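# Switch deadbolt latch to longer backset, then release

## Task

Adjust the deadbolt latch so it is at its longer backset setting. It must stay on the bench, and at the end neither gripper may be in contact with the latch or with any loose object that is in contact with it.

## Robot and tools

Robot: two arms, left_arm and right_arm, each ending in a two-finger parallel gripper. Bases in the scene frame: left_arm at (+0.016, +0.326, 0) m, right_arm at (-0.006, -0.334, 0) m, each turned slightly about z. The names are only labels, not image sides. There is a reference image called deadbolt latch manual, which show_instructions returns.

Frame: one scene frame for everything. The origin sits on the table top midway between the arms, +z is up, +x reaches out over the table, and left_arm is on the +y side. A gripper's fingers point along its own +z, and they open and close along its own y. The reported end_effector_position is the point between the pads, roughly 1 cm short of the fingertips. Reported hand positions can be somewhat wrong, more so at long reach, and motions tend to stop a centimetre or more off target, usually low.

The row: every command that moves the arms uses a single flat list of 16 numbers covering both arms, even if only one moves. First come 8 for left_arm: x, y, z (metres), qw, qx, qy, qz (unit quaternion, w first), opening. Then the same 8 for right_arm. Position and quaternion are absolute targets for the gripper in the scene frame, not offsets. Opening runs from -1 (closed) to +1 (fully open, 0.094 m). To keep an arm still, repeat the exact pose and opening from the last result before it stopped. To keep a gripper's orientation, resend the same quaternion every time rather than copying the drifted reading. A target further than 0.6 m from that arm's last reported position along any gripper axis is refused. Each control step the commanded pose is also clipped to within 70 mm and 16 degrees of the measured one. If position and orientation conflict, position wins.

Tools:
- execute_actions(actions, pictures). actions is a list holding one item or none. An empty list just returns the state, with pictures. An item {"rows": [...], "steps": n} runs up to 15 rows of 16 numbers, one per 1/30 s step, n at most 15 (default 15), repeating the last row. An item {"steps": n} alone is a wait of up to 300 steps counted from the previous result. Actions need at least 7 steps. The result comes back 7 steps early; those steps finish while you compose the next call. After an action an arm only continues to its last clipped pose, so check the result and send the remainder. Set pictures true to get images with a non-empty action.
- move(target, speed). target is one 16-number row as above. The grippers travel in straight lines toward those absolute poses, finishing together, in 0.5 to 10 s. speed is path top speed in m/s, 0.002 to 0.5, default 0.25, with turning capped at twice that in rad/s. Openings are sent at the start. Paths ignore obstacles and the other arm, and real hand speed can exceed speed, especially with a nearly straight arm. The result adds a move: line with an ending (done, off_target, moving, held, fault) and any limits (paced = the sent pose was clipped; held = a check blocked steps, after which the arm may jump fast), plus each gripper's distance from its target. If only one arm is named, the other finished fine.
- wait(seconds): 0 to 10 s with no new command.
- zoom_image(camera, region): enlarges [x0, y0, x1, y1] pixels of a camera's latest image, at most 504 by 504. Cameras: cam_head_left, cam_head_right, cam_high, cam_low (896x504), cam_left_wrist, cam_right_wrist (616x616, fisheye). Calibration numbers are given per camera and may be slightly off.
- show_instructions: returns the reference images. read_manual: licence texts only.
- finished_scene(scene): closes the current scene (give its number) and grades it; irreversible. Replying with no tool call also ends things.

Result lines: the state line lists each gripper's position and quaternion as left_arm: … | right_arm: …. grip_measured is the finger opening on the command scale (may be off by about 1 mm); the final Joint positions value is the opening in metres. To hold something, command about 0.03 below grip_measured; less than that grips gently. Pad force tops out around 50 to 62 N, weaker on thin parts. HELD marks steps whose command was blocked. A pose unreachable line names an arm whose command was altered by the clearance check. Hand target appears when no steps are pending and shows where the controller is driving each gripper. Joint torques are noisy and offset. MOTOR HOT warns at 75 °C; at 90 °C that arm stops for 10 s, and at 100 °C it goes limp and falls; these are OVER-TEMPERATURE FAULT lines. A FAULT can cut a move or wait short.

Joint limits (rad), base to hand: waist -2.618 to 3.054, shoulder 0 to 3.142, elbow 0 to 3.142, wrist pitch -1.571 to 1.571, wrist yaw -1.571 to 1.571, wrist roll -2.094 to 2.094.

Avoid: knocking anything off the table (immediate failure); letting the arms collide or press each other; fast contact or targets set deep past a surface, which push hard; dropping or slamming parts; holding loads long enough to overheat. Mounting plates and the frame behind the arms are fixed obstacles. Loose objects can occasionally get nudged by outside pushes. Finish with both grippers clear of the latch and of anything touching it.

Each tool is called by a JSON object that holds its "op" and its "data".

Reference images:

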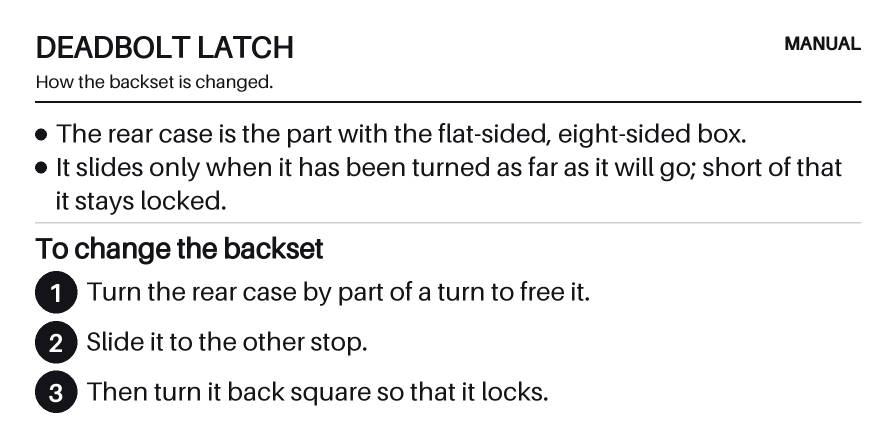

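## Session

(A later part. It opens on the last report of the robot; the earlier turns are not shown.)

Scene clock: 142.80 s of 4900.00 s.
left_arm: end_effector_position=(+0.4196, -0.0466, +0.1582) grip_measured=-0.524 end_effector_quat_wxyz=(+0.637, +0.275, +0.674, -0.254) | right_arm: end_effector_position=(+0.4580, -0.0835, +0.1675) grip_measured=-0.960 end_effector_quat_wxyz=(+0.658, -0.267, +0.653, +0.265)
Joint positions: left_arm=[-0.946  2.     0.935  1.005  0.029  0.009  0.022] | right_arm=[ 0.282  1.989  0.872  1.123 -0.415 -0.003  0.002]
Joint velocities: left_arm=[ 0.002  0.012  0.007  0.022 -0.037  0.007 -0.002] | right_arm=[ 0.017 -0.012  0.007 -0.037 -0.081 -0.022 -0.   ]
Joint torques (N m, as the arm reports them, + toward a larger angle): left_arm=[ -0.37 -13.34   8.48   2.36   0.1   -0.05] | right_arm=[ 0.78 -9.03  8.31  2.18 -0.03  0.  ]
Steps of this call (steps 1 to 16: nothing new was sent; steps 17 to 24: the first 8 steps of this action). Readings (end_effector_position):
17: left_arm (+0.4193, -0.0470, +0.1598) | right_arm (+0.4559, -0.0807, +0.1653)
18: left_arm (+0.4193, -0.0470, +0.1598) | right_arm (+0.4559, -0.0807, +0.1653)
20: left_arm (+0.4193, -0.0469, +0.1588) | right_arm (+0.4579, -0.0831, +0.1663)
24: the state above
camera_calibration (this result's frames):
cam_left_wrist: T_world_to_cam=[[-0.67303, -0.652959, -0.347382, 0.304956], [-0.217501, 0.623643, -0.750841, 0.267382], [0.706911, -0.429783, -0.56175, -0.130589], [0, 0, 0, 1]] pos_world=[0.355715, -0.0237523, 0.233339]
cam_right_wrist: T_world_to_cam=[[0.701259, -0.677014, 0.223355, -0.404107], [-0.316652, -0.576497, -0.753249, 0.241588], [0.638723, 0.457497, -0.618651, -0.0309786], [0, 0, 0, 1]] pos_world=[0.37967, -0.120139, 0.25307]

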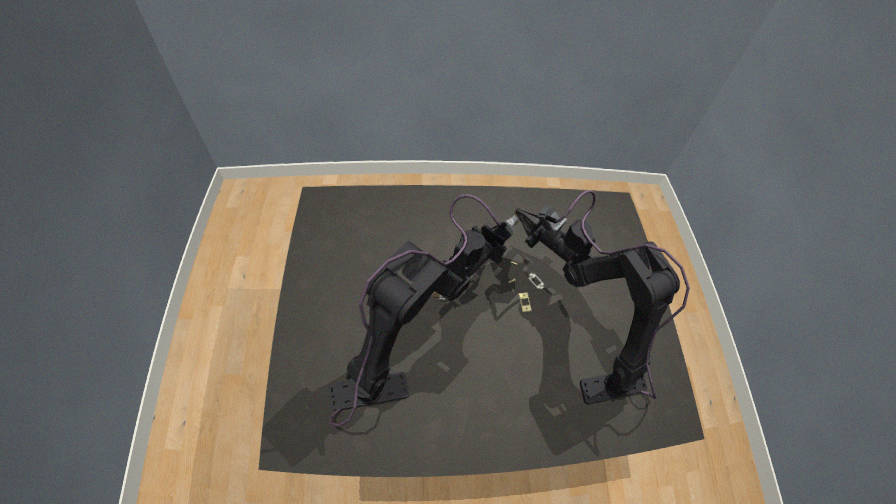

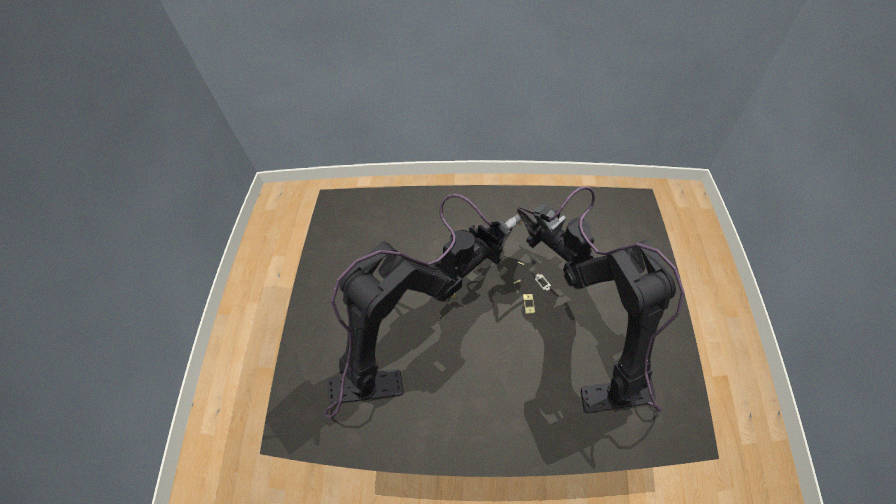

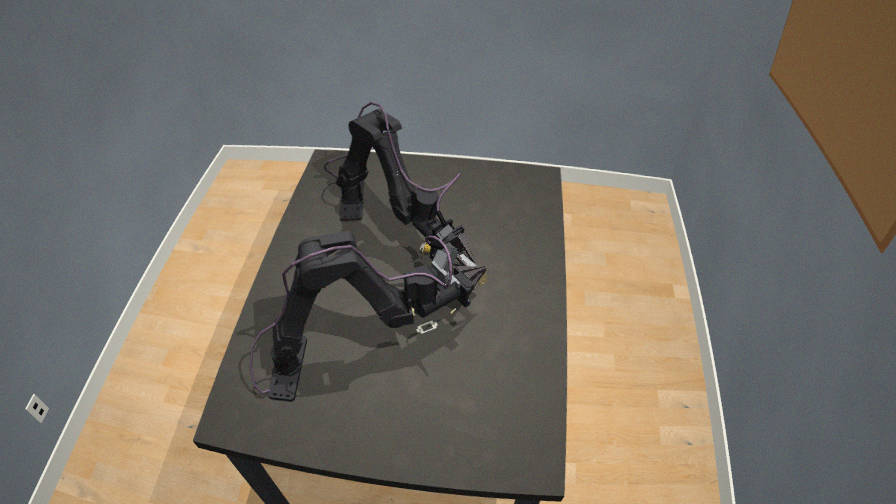

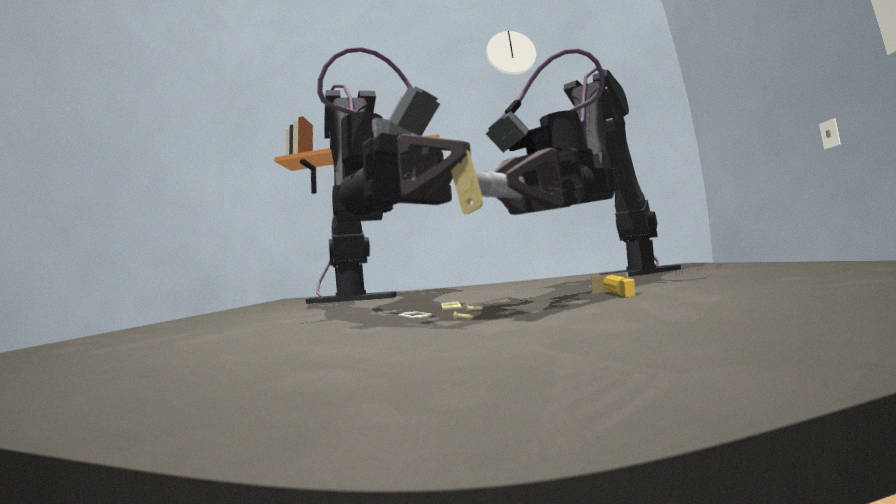

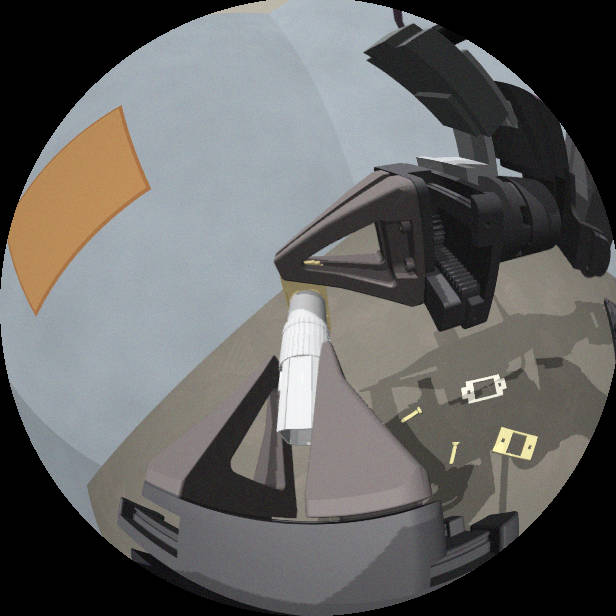

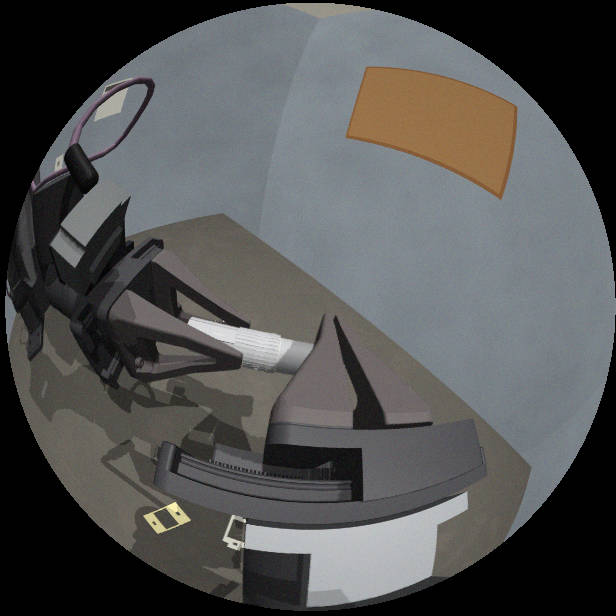

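{"op": "move", "data": {"target": [0.4181,-0.0522,0.182,0.6904,0.3799,0.5964,-0.1531,-0.6, 0.457,-0.077,0.165,0.6533,-0.2706,0.6533,0.2706,-1.0], "speed": 0.15}}

Scene clock: 144.67 s of 4900.00 s.
left_arm: end_effector_position=(+0.4195, -0.0466, +0.1577) grip_measured=-0.525 end_effector_quat_wxyz=(+0.669, +0.383, +0.620, -0.146) | right_arm: end_effector_position=(+0.4580, -0.0835, +0.1676) grip_measured=-0.960 end_effector_quat_wxyz=(+0.658, -0.266, +0.653, +0.265)
Joint positions: left_arm=[-0.946  2.     0.935  1.003  0.029  0.34   0.022] | right_arm=[ 0.282  1.989  0.872  1.124 -0.415 -0.001  0.002]
Joint velocities: left_arm=[ 0.007 -0.012 -0.007 -0.022 -0.022  0.037  0.   ] | right_arm=[-0.007 -0.002  0.002 -0.095  0.051 -0.037 -0.001]
Joint torques (N m, as the arm reports them, + toward a larger angle): left_arm=[ -0.39 -13.3    8.44   2.39   0.09   0.08] | right_arm=[ 0.87 -8.96  8.23  2.18 -0.05  0.  ]
Hand target (left_arm): +0.417, -0.051, +0.182; +0.690, +0.380, +0.597, -0.153
Hand target (right_arm): +0.457, -0.077, +0.165; +0.653, -0.271, +0.653, +0.271
Off your previous action's commanded pose (left_arm): 0.025 m, 4 deg at its last step (step 7 of this call).
Off your previous action's commanded pose (right_arm): 0.007 m, 1 deg at its last step (step 7 of this call).
Off the commanded pose (left_arm): 0.025 m, 4 deg.
Off the commanded pose (right_arm): 0.007 m, 1 deg.
Kept back: nothing.
move: off_target (left_arm)
camera_calibration (this result's frames):
cam_left_wrist: T_world_to_cam=[[-0.572825, -0.521787, -0.632147, 0.313718], [-0.0462728, 0.790569, -0.610622, 0.180875], [0.818371, -0.320528, -0.477002, -0.185843], [0, 0, 0, 1]] pos_world=[0.340164, -0.0388681, 0.220115]
cam_right_wrist: T_world_to_cam=[[0.701483, -0.67734, 0.221657, -0.403972], [-0.317376, -0.575369, -0.753806, 0.242175], [0.638117, 0.458433, -0.618583, -0.0305787], [0, 0, 0, 1]] pos_world=[0.379753, -0.120269, 0.25318]

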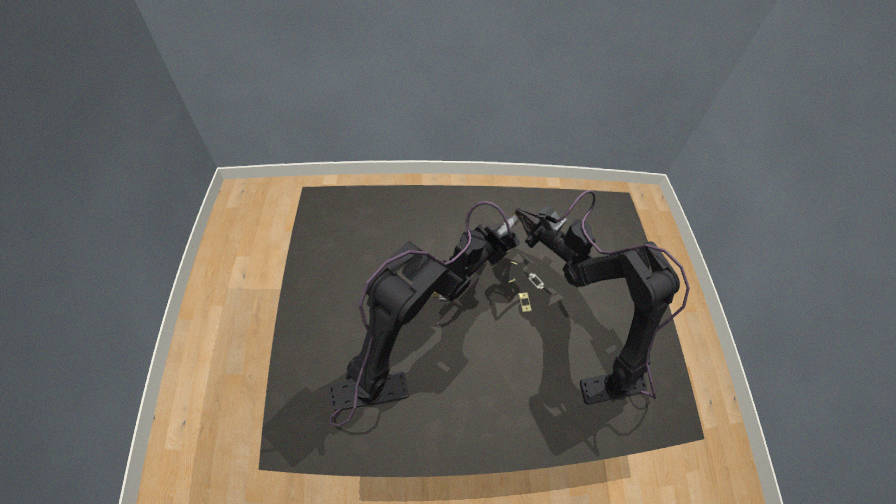

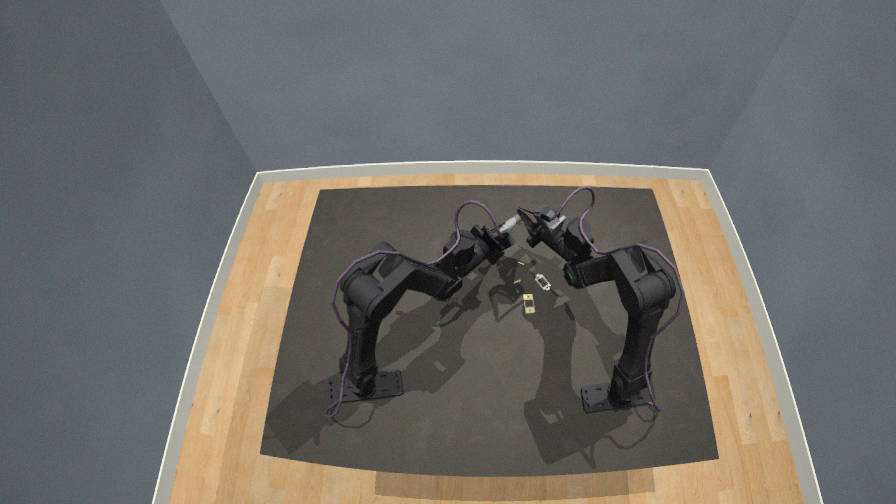

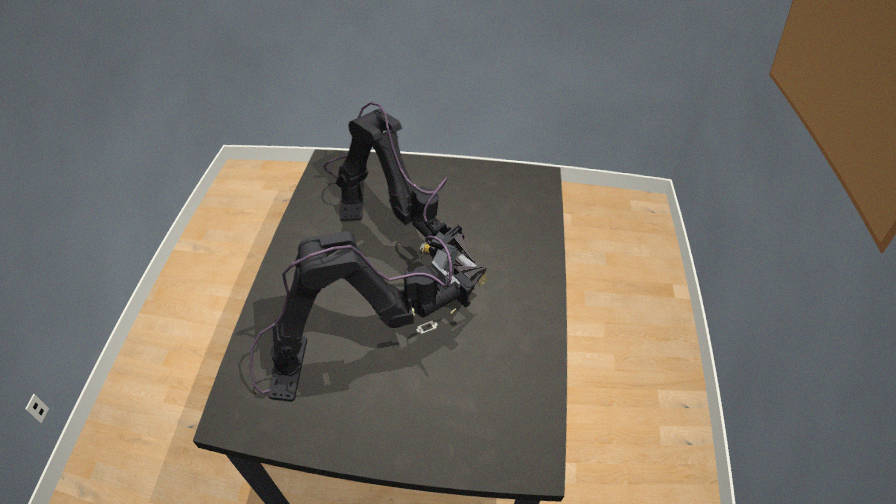

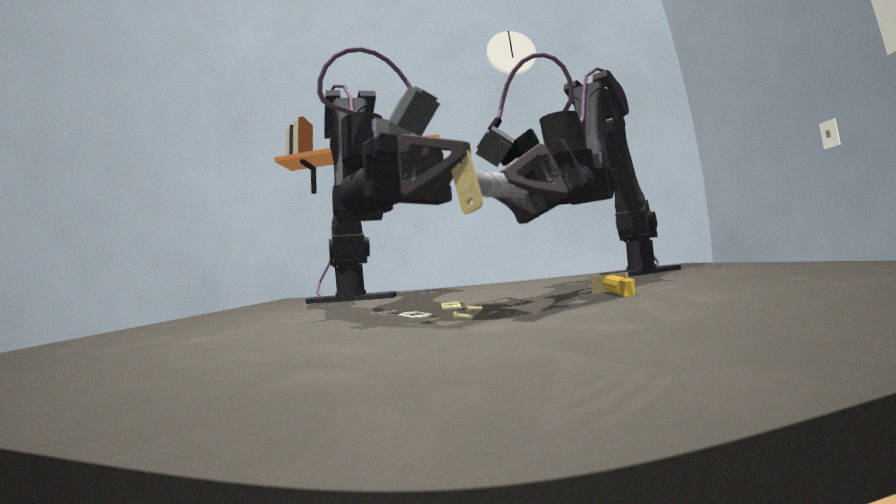

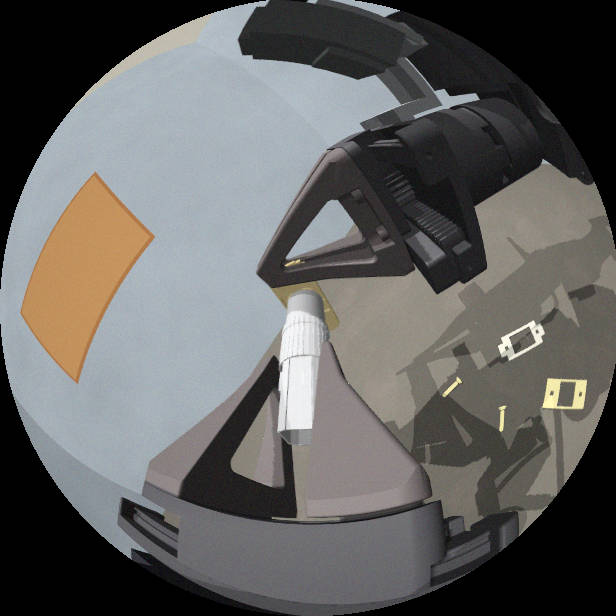

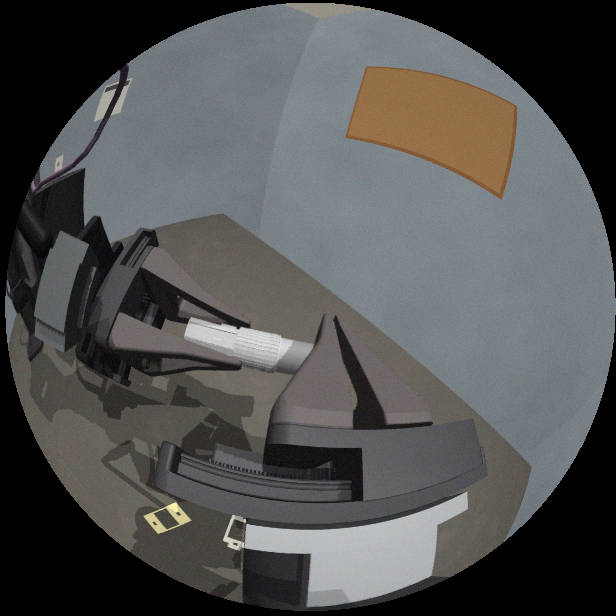

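{"op": "move", "data": {"target": [0.4181,-0.0522,0.182,0.7072,0.5,0.5,0.0,-0.6, 0.457,-0.077,0.165,0.6533,-0.2706,0.6533,0.2706,-1.0], "speed": 0.15}}

Scene clock: 146.97 s of 4900.00 s.
left_arm: end_effector_position=(+0.4189, -0.0472, +0.1578) grip_measured=-0.525 end_effector_quat_wxyz=(+0.685, +0.508, +0.522, +0.000) | right_arm: end_effector_position=(+0.4586, -0.0841, +0.1677) grip_measured=-0.960 end_effector_quat_wxyz=(+0.657, -0.261, +0.655, +0.268)
Joint positions: left_arm=[-0.946  2.     0.935  1.003  0.034  0.775  0.022] | right_arm=[ 0.282  1.989  0.872  1.124 -0.41   0.01   0.002]
Joint velocities: left_arm=[-0.002  0.012 -0.012  0.051 -0.081  0.037  0.001] | right_arm=[-0.007 -0.042 -0.012  0.022  0.11  -0.051 -0.   ]
Joint torques (N m, as the arm reports them, + toward a larger angle): left_arm=[ -0.42 -13.3    8.45   2.39   0.05   0.09] | right_arm=[ 0.8  -9.02  8.2   2.15 -0.1  -0.14]
Hand target (left_arm): +0.417, -0.051, +0.182; +0.707, +0.500, +0.500, +0.001
Hand target (right_arm): +0.457, -0.077, +0.165; +0.653, -0.271, +0.653, +0.271
Off the commanded pose (left_arm): 0.025 m, 4 deg.
Off the commanded pose (right_arm): 0.008 m, 1 deg.
Kept back: nothing.
move: off_target (left_arm)
camera_calibration (this result's frames):
cam_left_wrist: T_world_to_cam=[[-0.350632, -0.264886, -0.898272, 0.274197], [0.125122, 0.937317, -0.32524, 0.0714721], [0.928117, -0.226433, -0.295511, -0.255695], [0, 0, 0, 1]] pos_world=[0.324515, -0.0522589, 0.193988]
cam_right_wrist: T_world_to_cam=[[0.700066, -0.68231, 0.210621, -0.402705], [-0.325692, -0.567584, -0.756157, 0.246947], [0.635479, 0.460762, -0.619569, -0.0290433], [0, 0, 0, 1]] pos_world=[0.380805, -0.121224, 0.253555]

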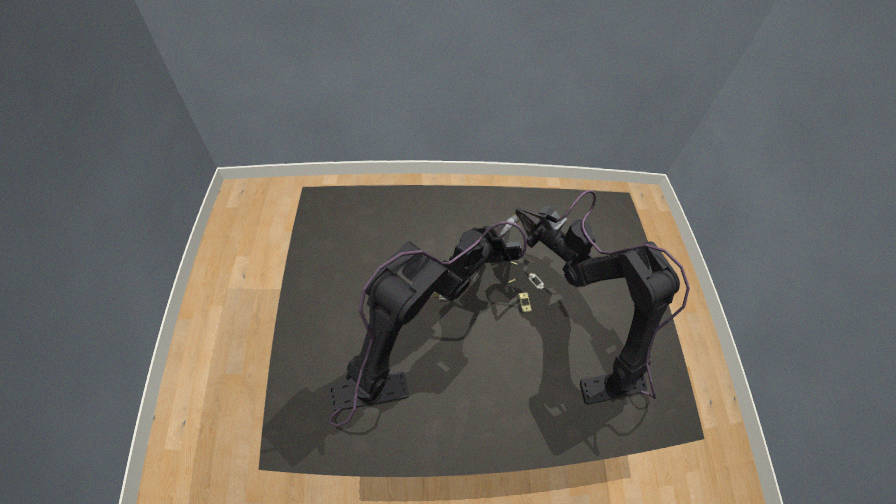

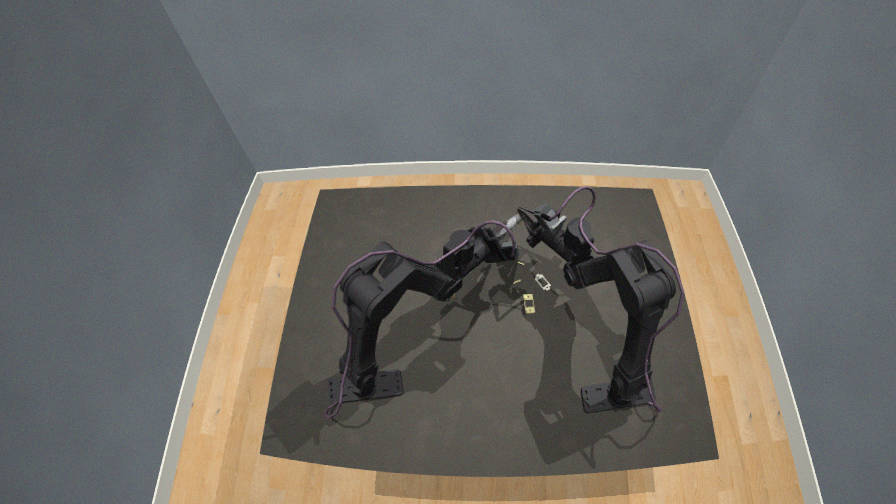

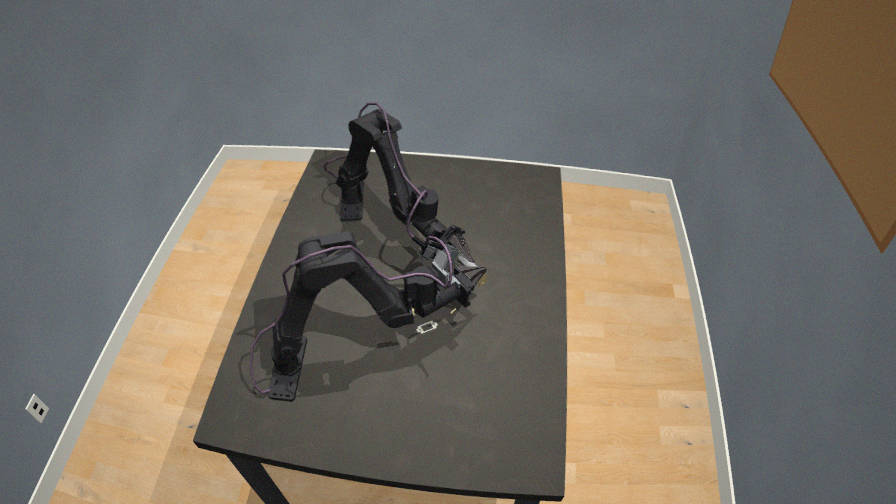

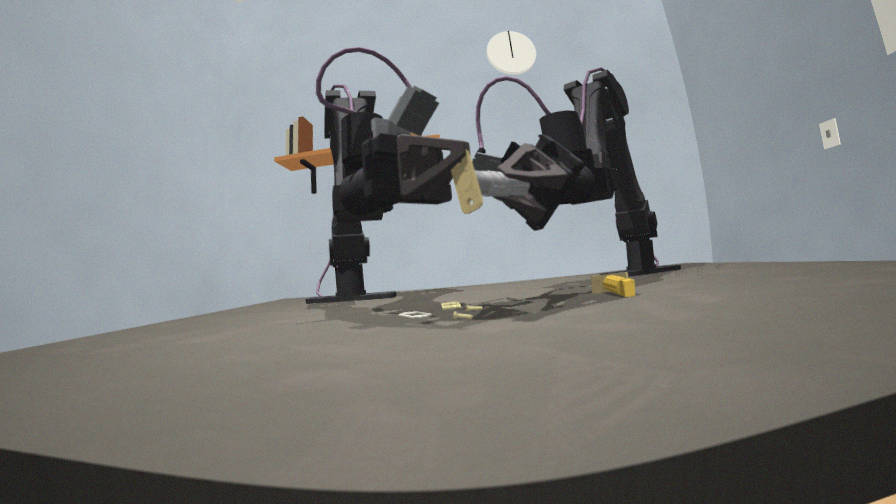

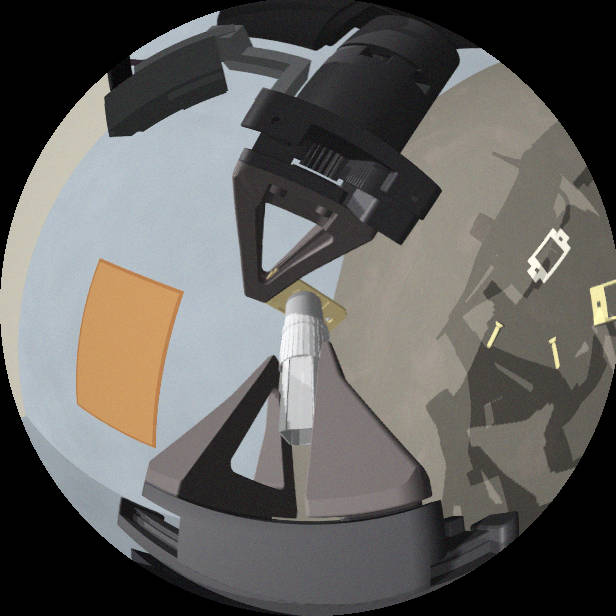

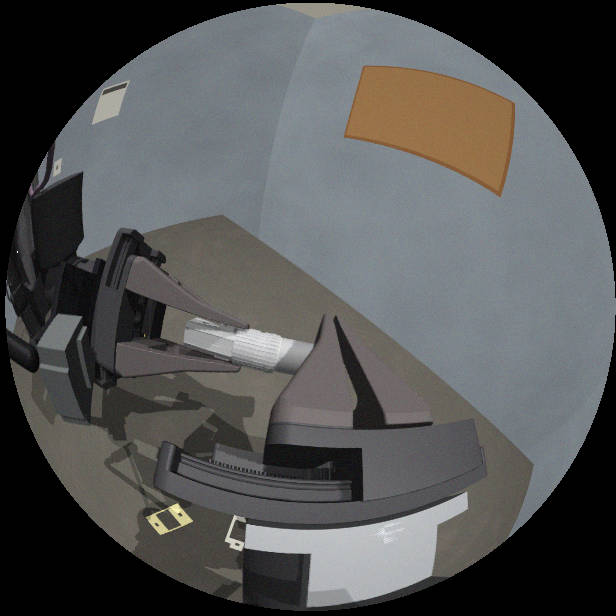

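{"op": "move", "data": {"target": [0.4181,-0.0522,0.182,0.6904,0.5964,0.38,0.1531,-0.6, 0.457,-0.077,0.165,0.6533,-0.2706,0.6533,0.2706,-1.0], "speed": 0.15}}

Scene clock: 149.47 s of 4900.00 s.
left_arm: end_effector_position=(+0.4220, -0.0443, +0.1613) grip_measured=-0.525 end_effector_quat_wxyz=(+0.674, +0.594, +0.414, +0.146) | right_arm: end_effector_position=(+0.4590, -0.0846, +0.1702) grip_measured=-0.960 end_effector_quat_wxyz=(+0.660, -0.256, +0.653, +0.270)
Joint positions: left_arm=[-0.946  2.     0.935  1.017  0.01   1.175  0.022] | right_arm=[ 0.282  1.989  0.872  1.135 -0.406  0.021  0.002]
Joint velocities: left_arm=[-0.007  0.002 -0.002 -0.022  0.022  0.066  0.   ] | right_arm=[ 0.007 -0.002  0.007  0.037  0.022  0.051 -0.   ]
Joint torques (N m, as the arm reports them, + toward a larger angle): left_arm=[ -0.48 -13.28   8.47   2.24   0.27   0.44] | right_arm=[ 0.89 -9.    8.14  2.04 -0.13 -0.19]
Hand target (left_arm): +0.417, -0.051, +0.182; +0.690, +0.596, +0.381, +0.154
Hand target (right_arm): +0.457, -0.077, +0.165; +0.654, -0.270, +0.653, +0.271
Off the commanded pose (left_arm): 0.022 m, 4 deg.
Off the commanded pose (right_arm): 0.009 m, 2 deg.
Kept back: nothing.
move: off_target (left_arm)
camera_calibration (this result's frames):
cam_left_wrist: T_world_to_cam=[[-0.0753491, 0.00504354, -0.997144, 0.19093], [0.172331, 0.985006, -0.00804002, 0.00051604], [0.982153, -0.172444, -0.0750885, -0.312792], [0, 0, 0, 1]] pos_world=[0.321507, -0.0554106, 0.166902]
cam_right_wrist: T_world_to_cam=[[0.696939, -0.687218, 0.204956, -0.4019], [-0.325589, -0.55787, -0.763395, 0.250705], [0.638958, 0.465308, -0.612553, -0.0299499], [0, 0, 0, 1]] pos_world=[0.380864, -0.122396, 0.255413]

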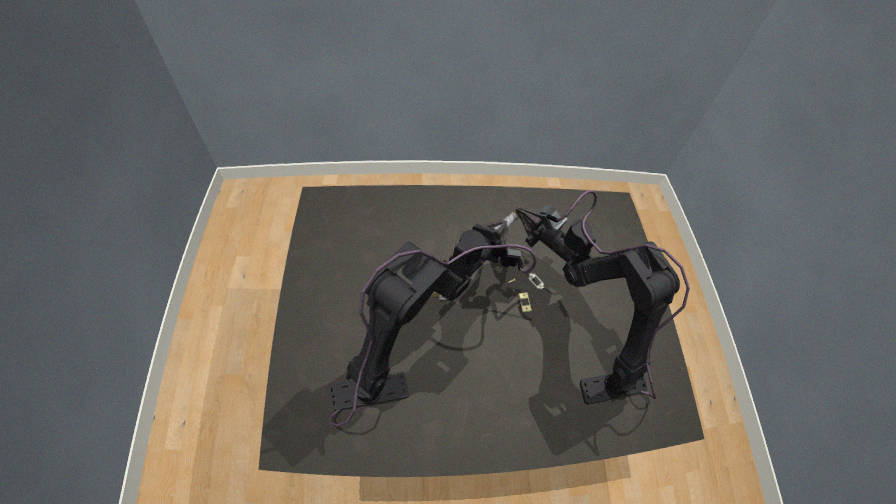

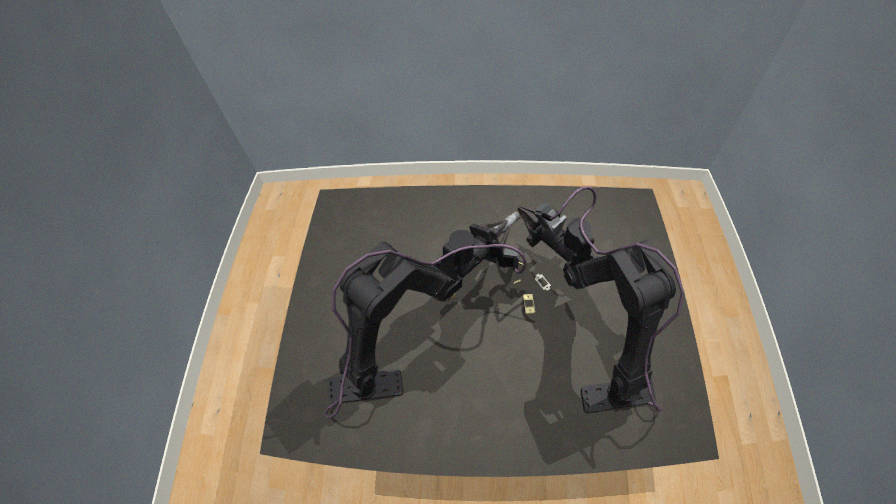

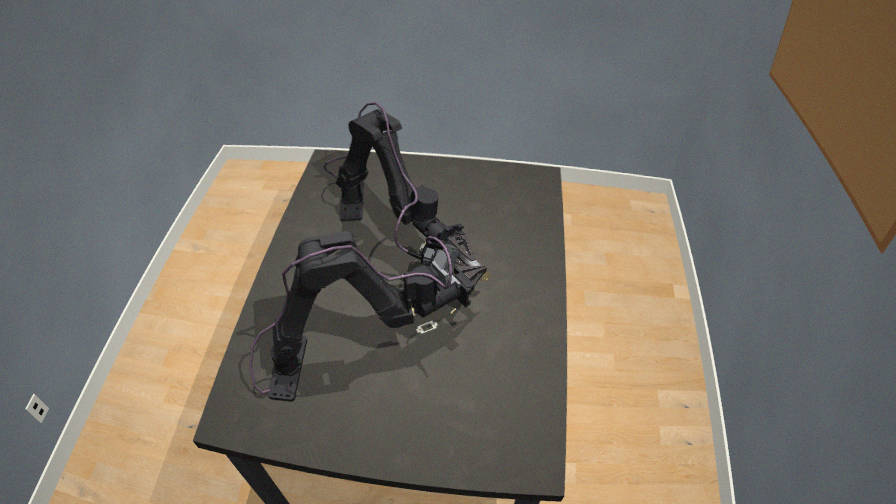

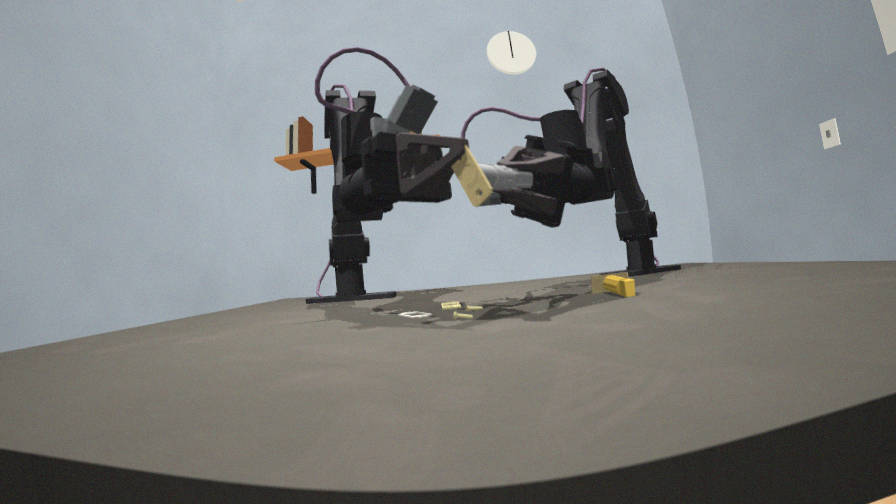

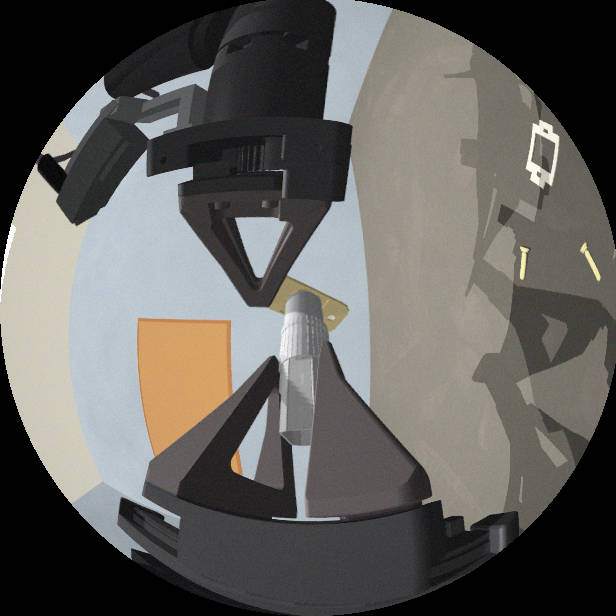

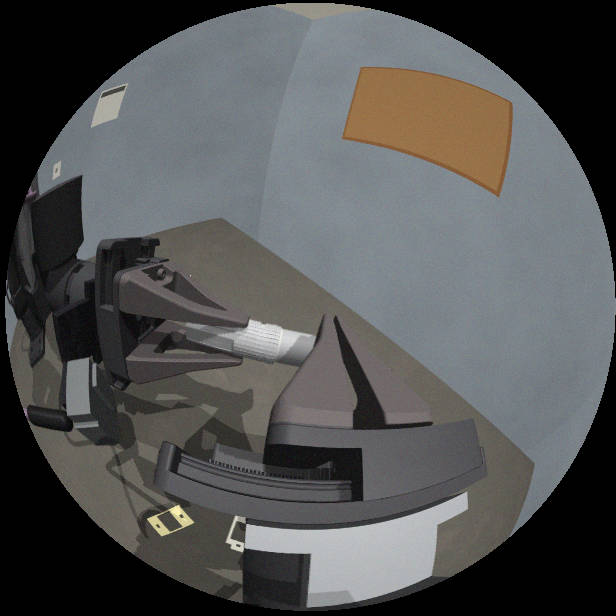

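{"op": "move", "data": {"target": [0.404,-0.038,0.182,0.6904,0.5964,0.38,0.1531,-0.6, 0.457,-0.077,0.165,0.6533,-0.2706,0.6533,0.2706,-1.0], "speed": 0.03}}

Scene clock: 151.27 s of 4900.00 s.
left_arm: end_effector_position=(+0.4122, -0.0347, +0.1635) grip_measured=-0.525 end_effector_quat_wxyz=(+0.675, +0.593, +0.412, +0.150) | right_arm: end_effector_position=(+0.4517, -0.0745, +0.1717) grip_measured=-0.960 end_effector_quat_wxyz=(+0.655, -0.269, +0.645, +0.287)
Joint positions: left_arm=[-0.946  1.958  0.873  1.041  0.007  1.182  0.022] | right_arm=[ 0.295  1.989  0.872  1.142 -0.438  0.029  0.002]
Joint velocities: left_arm=[-0.022 -0.012  0.017 -0.051  0.022  0.007  0.001] | right_arm=[ 0.002  0.007  0.007  0.051 -0.022  0.037  0.001]
Joint torques (N m, as the arm reports them, + toward a larger angle): left_arm=[ -0.17 -13.86   5.88   2.34   0.36   0.38] | right_arm=[-0.21 -8.99  8.11  1.93  0.23 -0.27]
Hand target (left_arm): +0.404, -0.038, +0.182; +0.690, +0.596, +0.381, +0.154
Hand target (right_arm): +0.457, -0.077, +0.165; +0.653, -0.271, +0.653, +0.271
Off the commanded pose (left_arm): 0.020 m, 4 deg.
Off the commanded pose (right_arm): 0.009 m, 2 deg.
Kept back: nothing.
move: off_target (left_arm)
camera_calibration (this result's frames):
cam_left_wrist: T_world_to_cam=[[-0.0672472, 0.00690309, -0.997712, 0.189197], [0.169689, 0.985487, -0.00461878, -0.00673535], [0.983201, -0.169612, -0.0674426, -0.302913], [0, 0, 0, 1]] pos_world=[0.31169, -0.0460461, 0.168303]
cam_right_wrist: T_world_to_cam=[[0.727146, -0.656615, 0.200286, -0.400766], [-0.299637, -0.566076, -0.767969, 0.243531], [0.617637, 0.498412, -0.608366, -0.01758], [0, 0, 0, 1]] pos_world=[0.375244, -0.11653, 0.256597]

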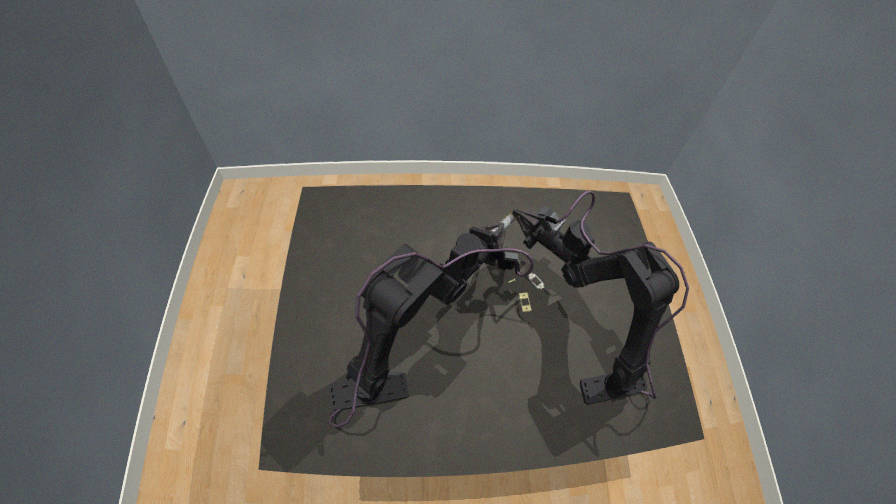

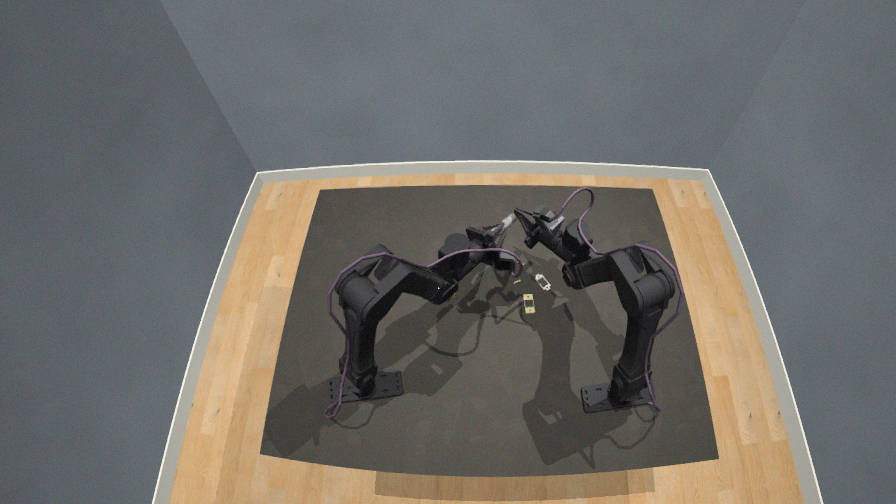

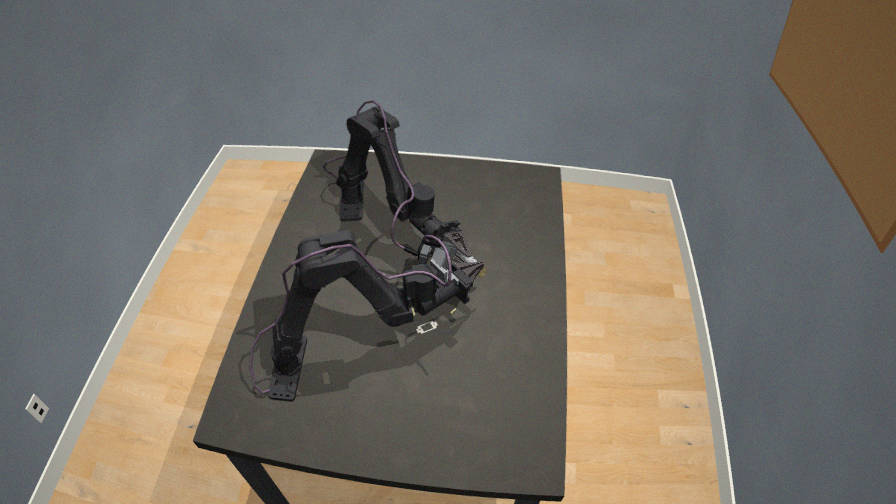

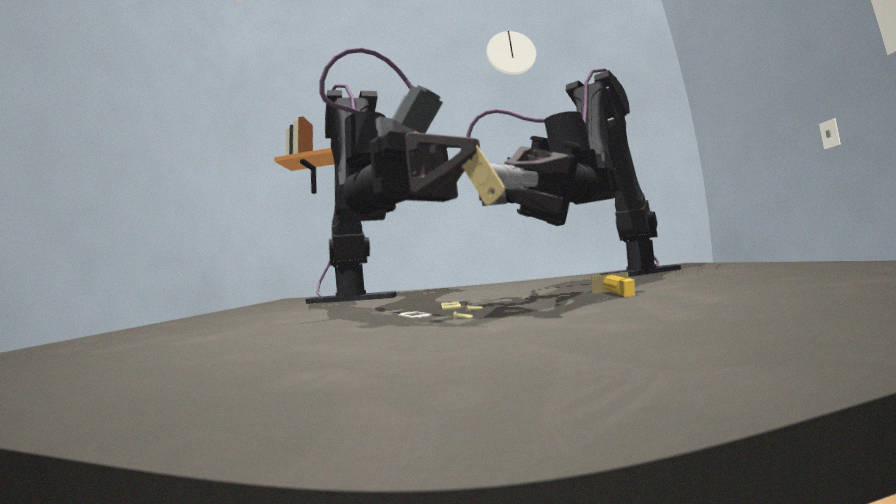

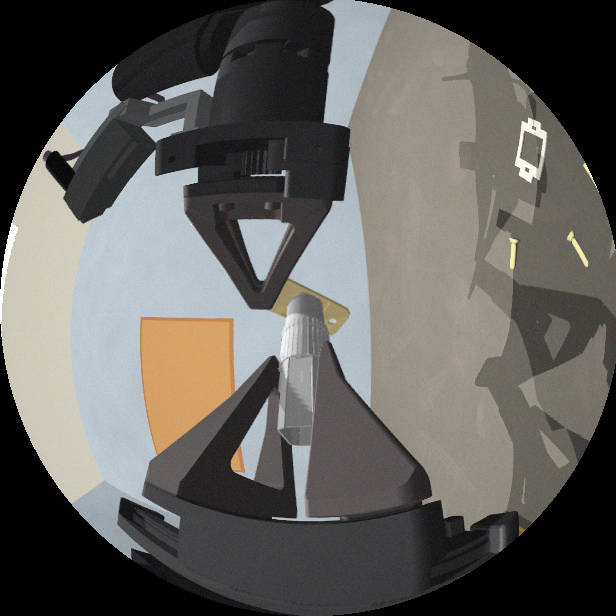

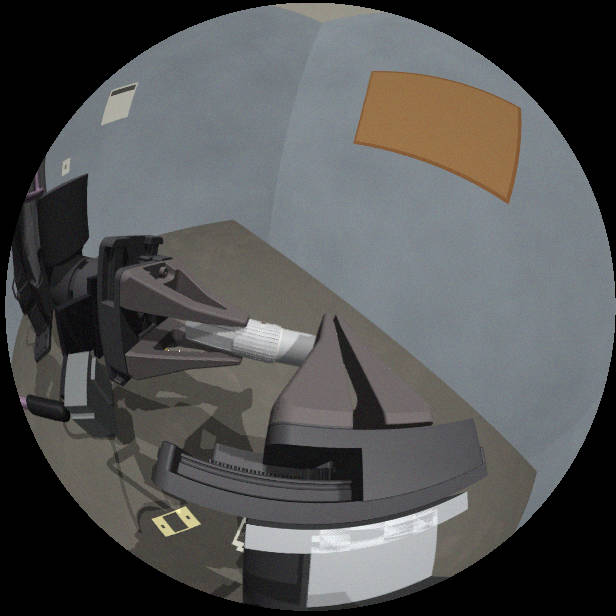

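{"op": "zoom_image", "data": {"camera": "cam_right_wrist", "region": [120, 270, 360, 400]}}

Region (120, 270, 360, 400) of cam_right_wrist's 616x616 image, scaled by 2.100, with more detail than that image has; it fills the top 273 rows of this view, and the rest is white.

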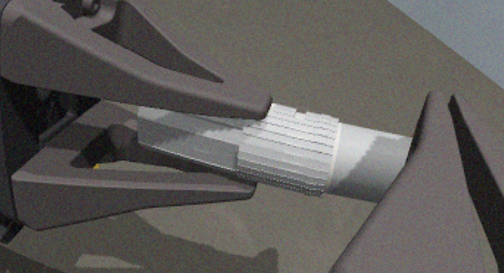

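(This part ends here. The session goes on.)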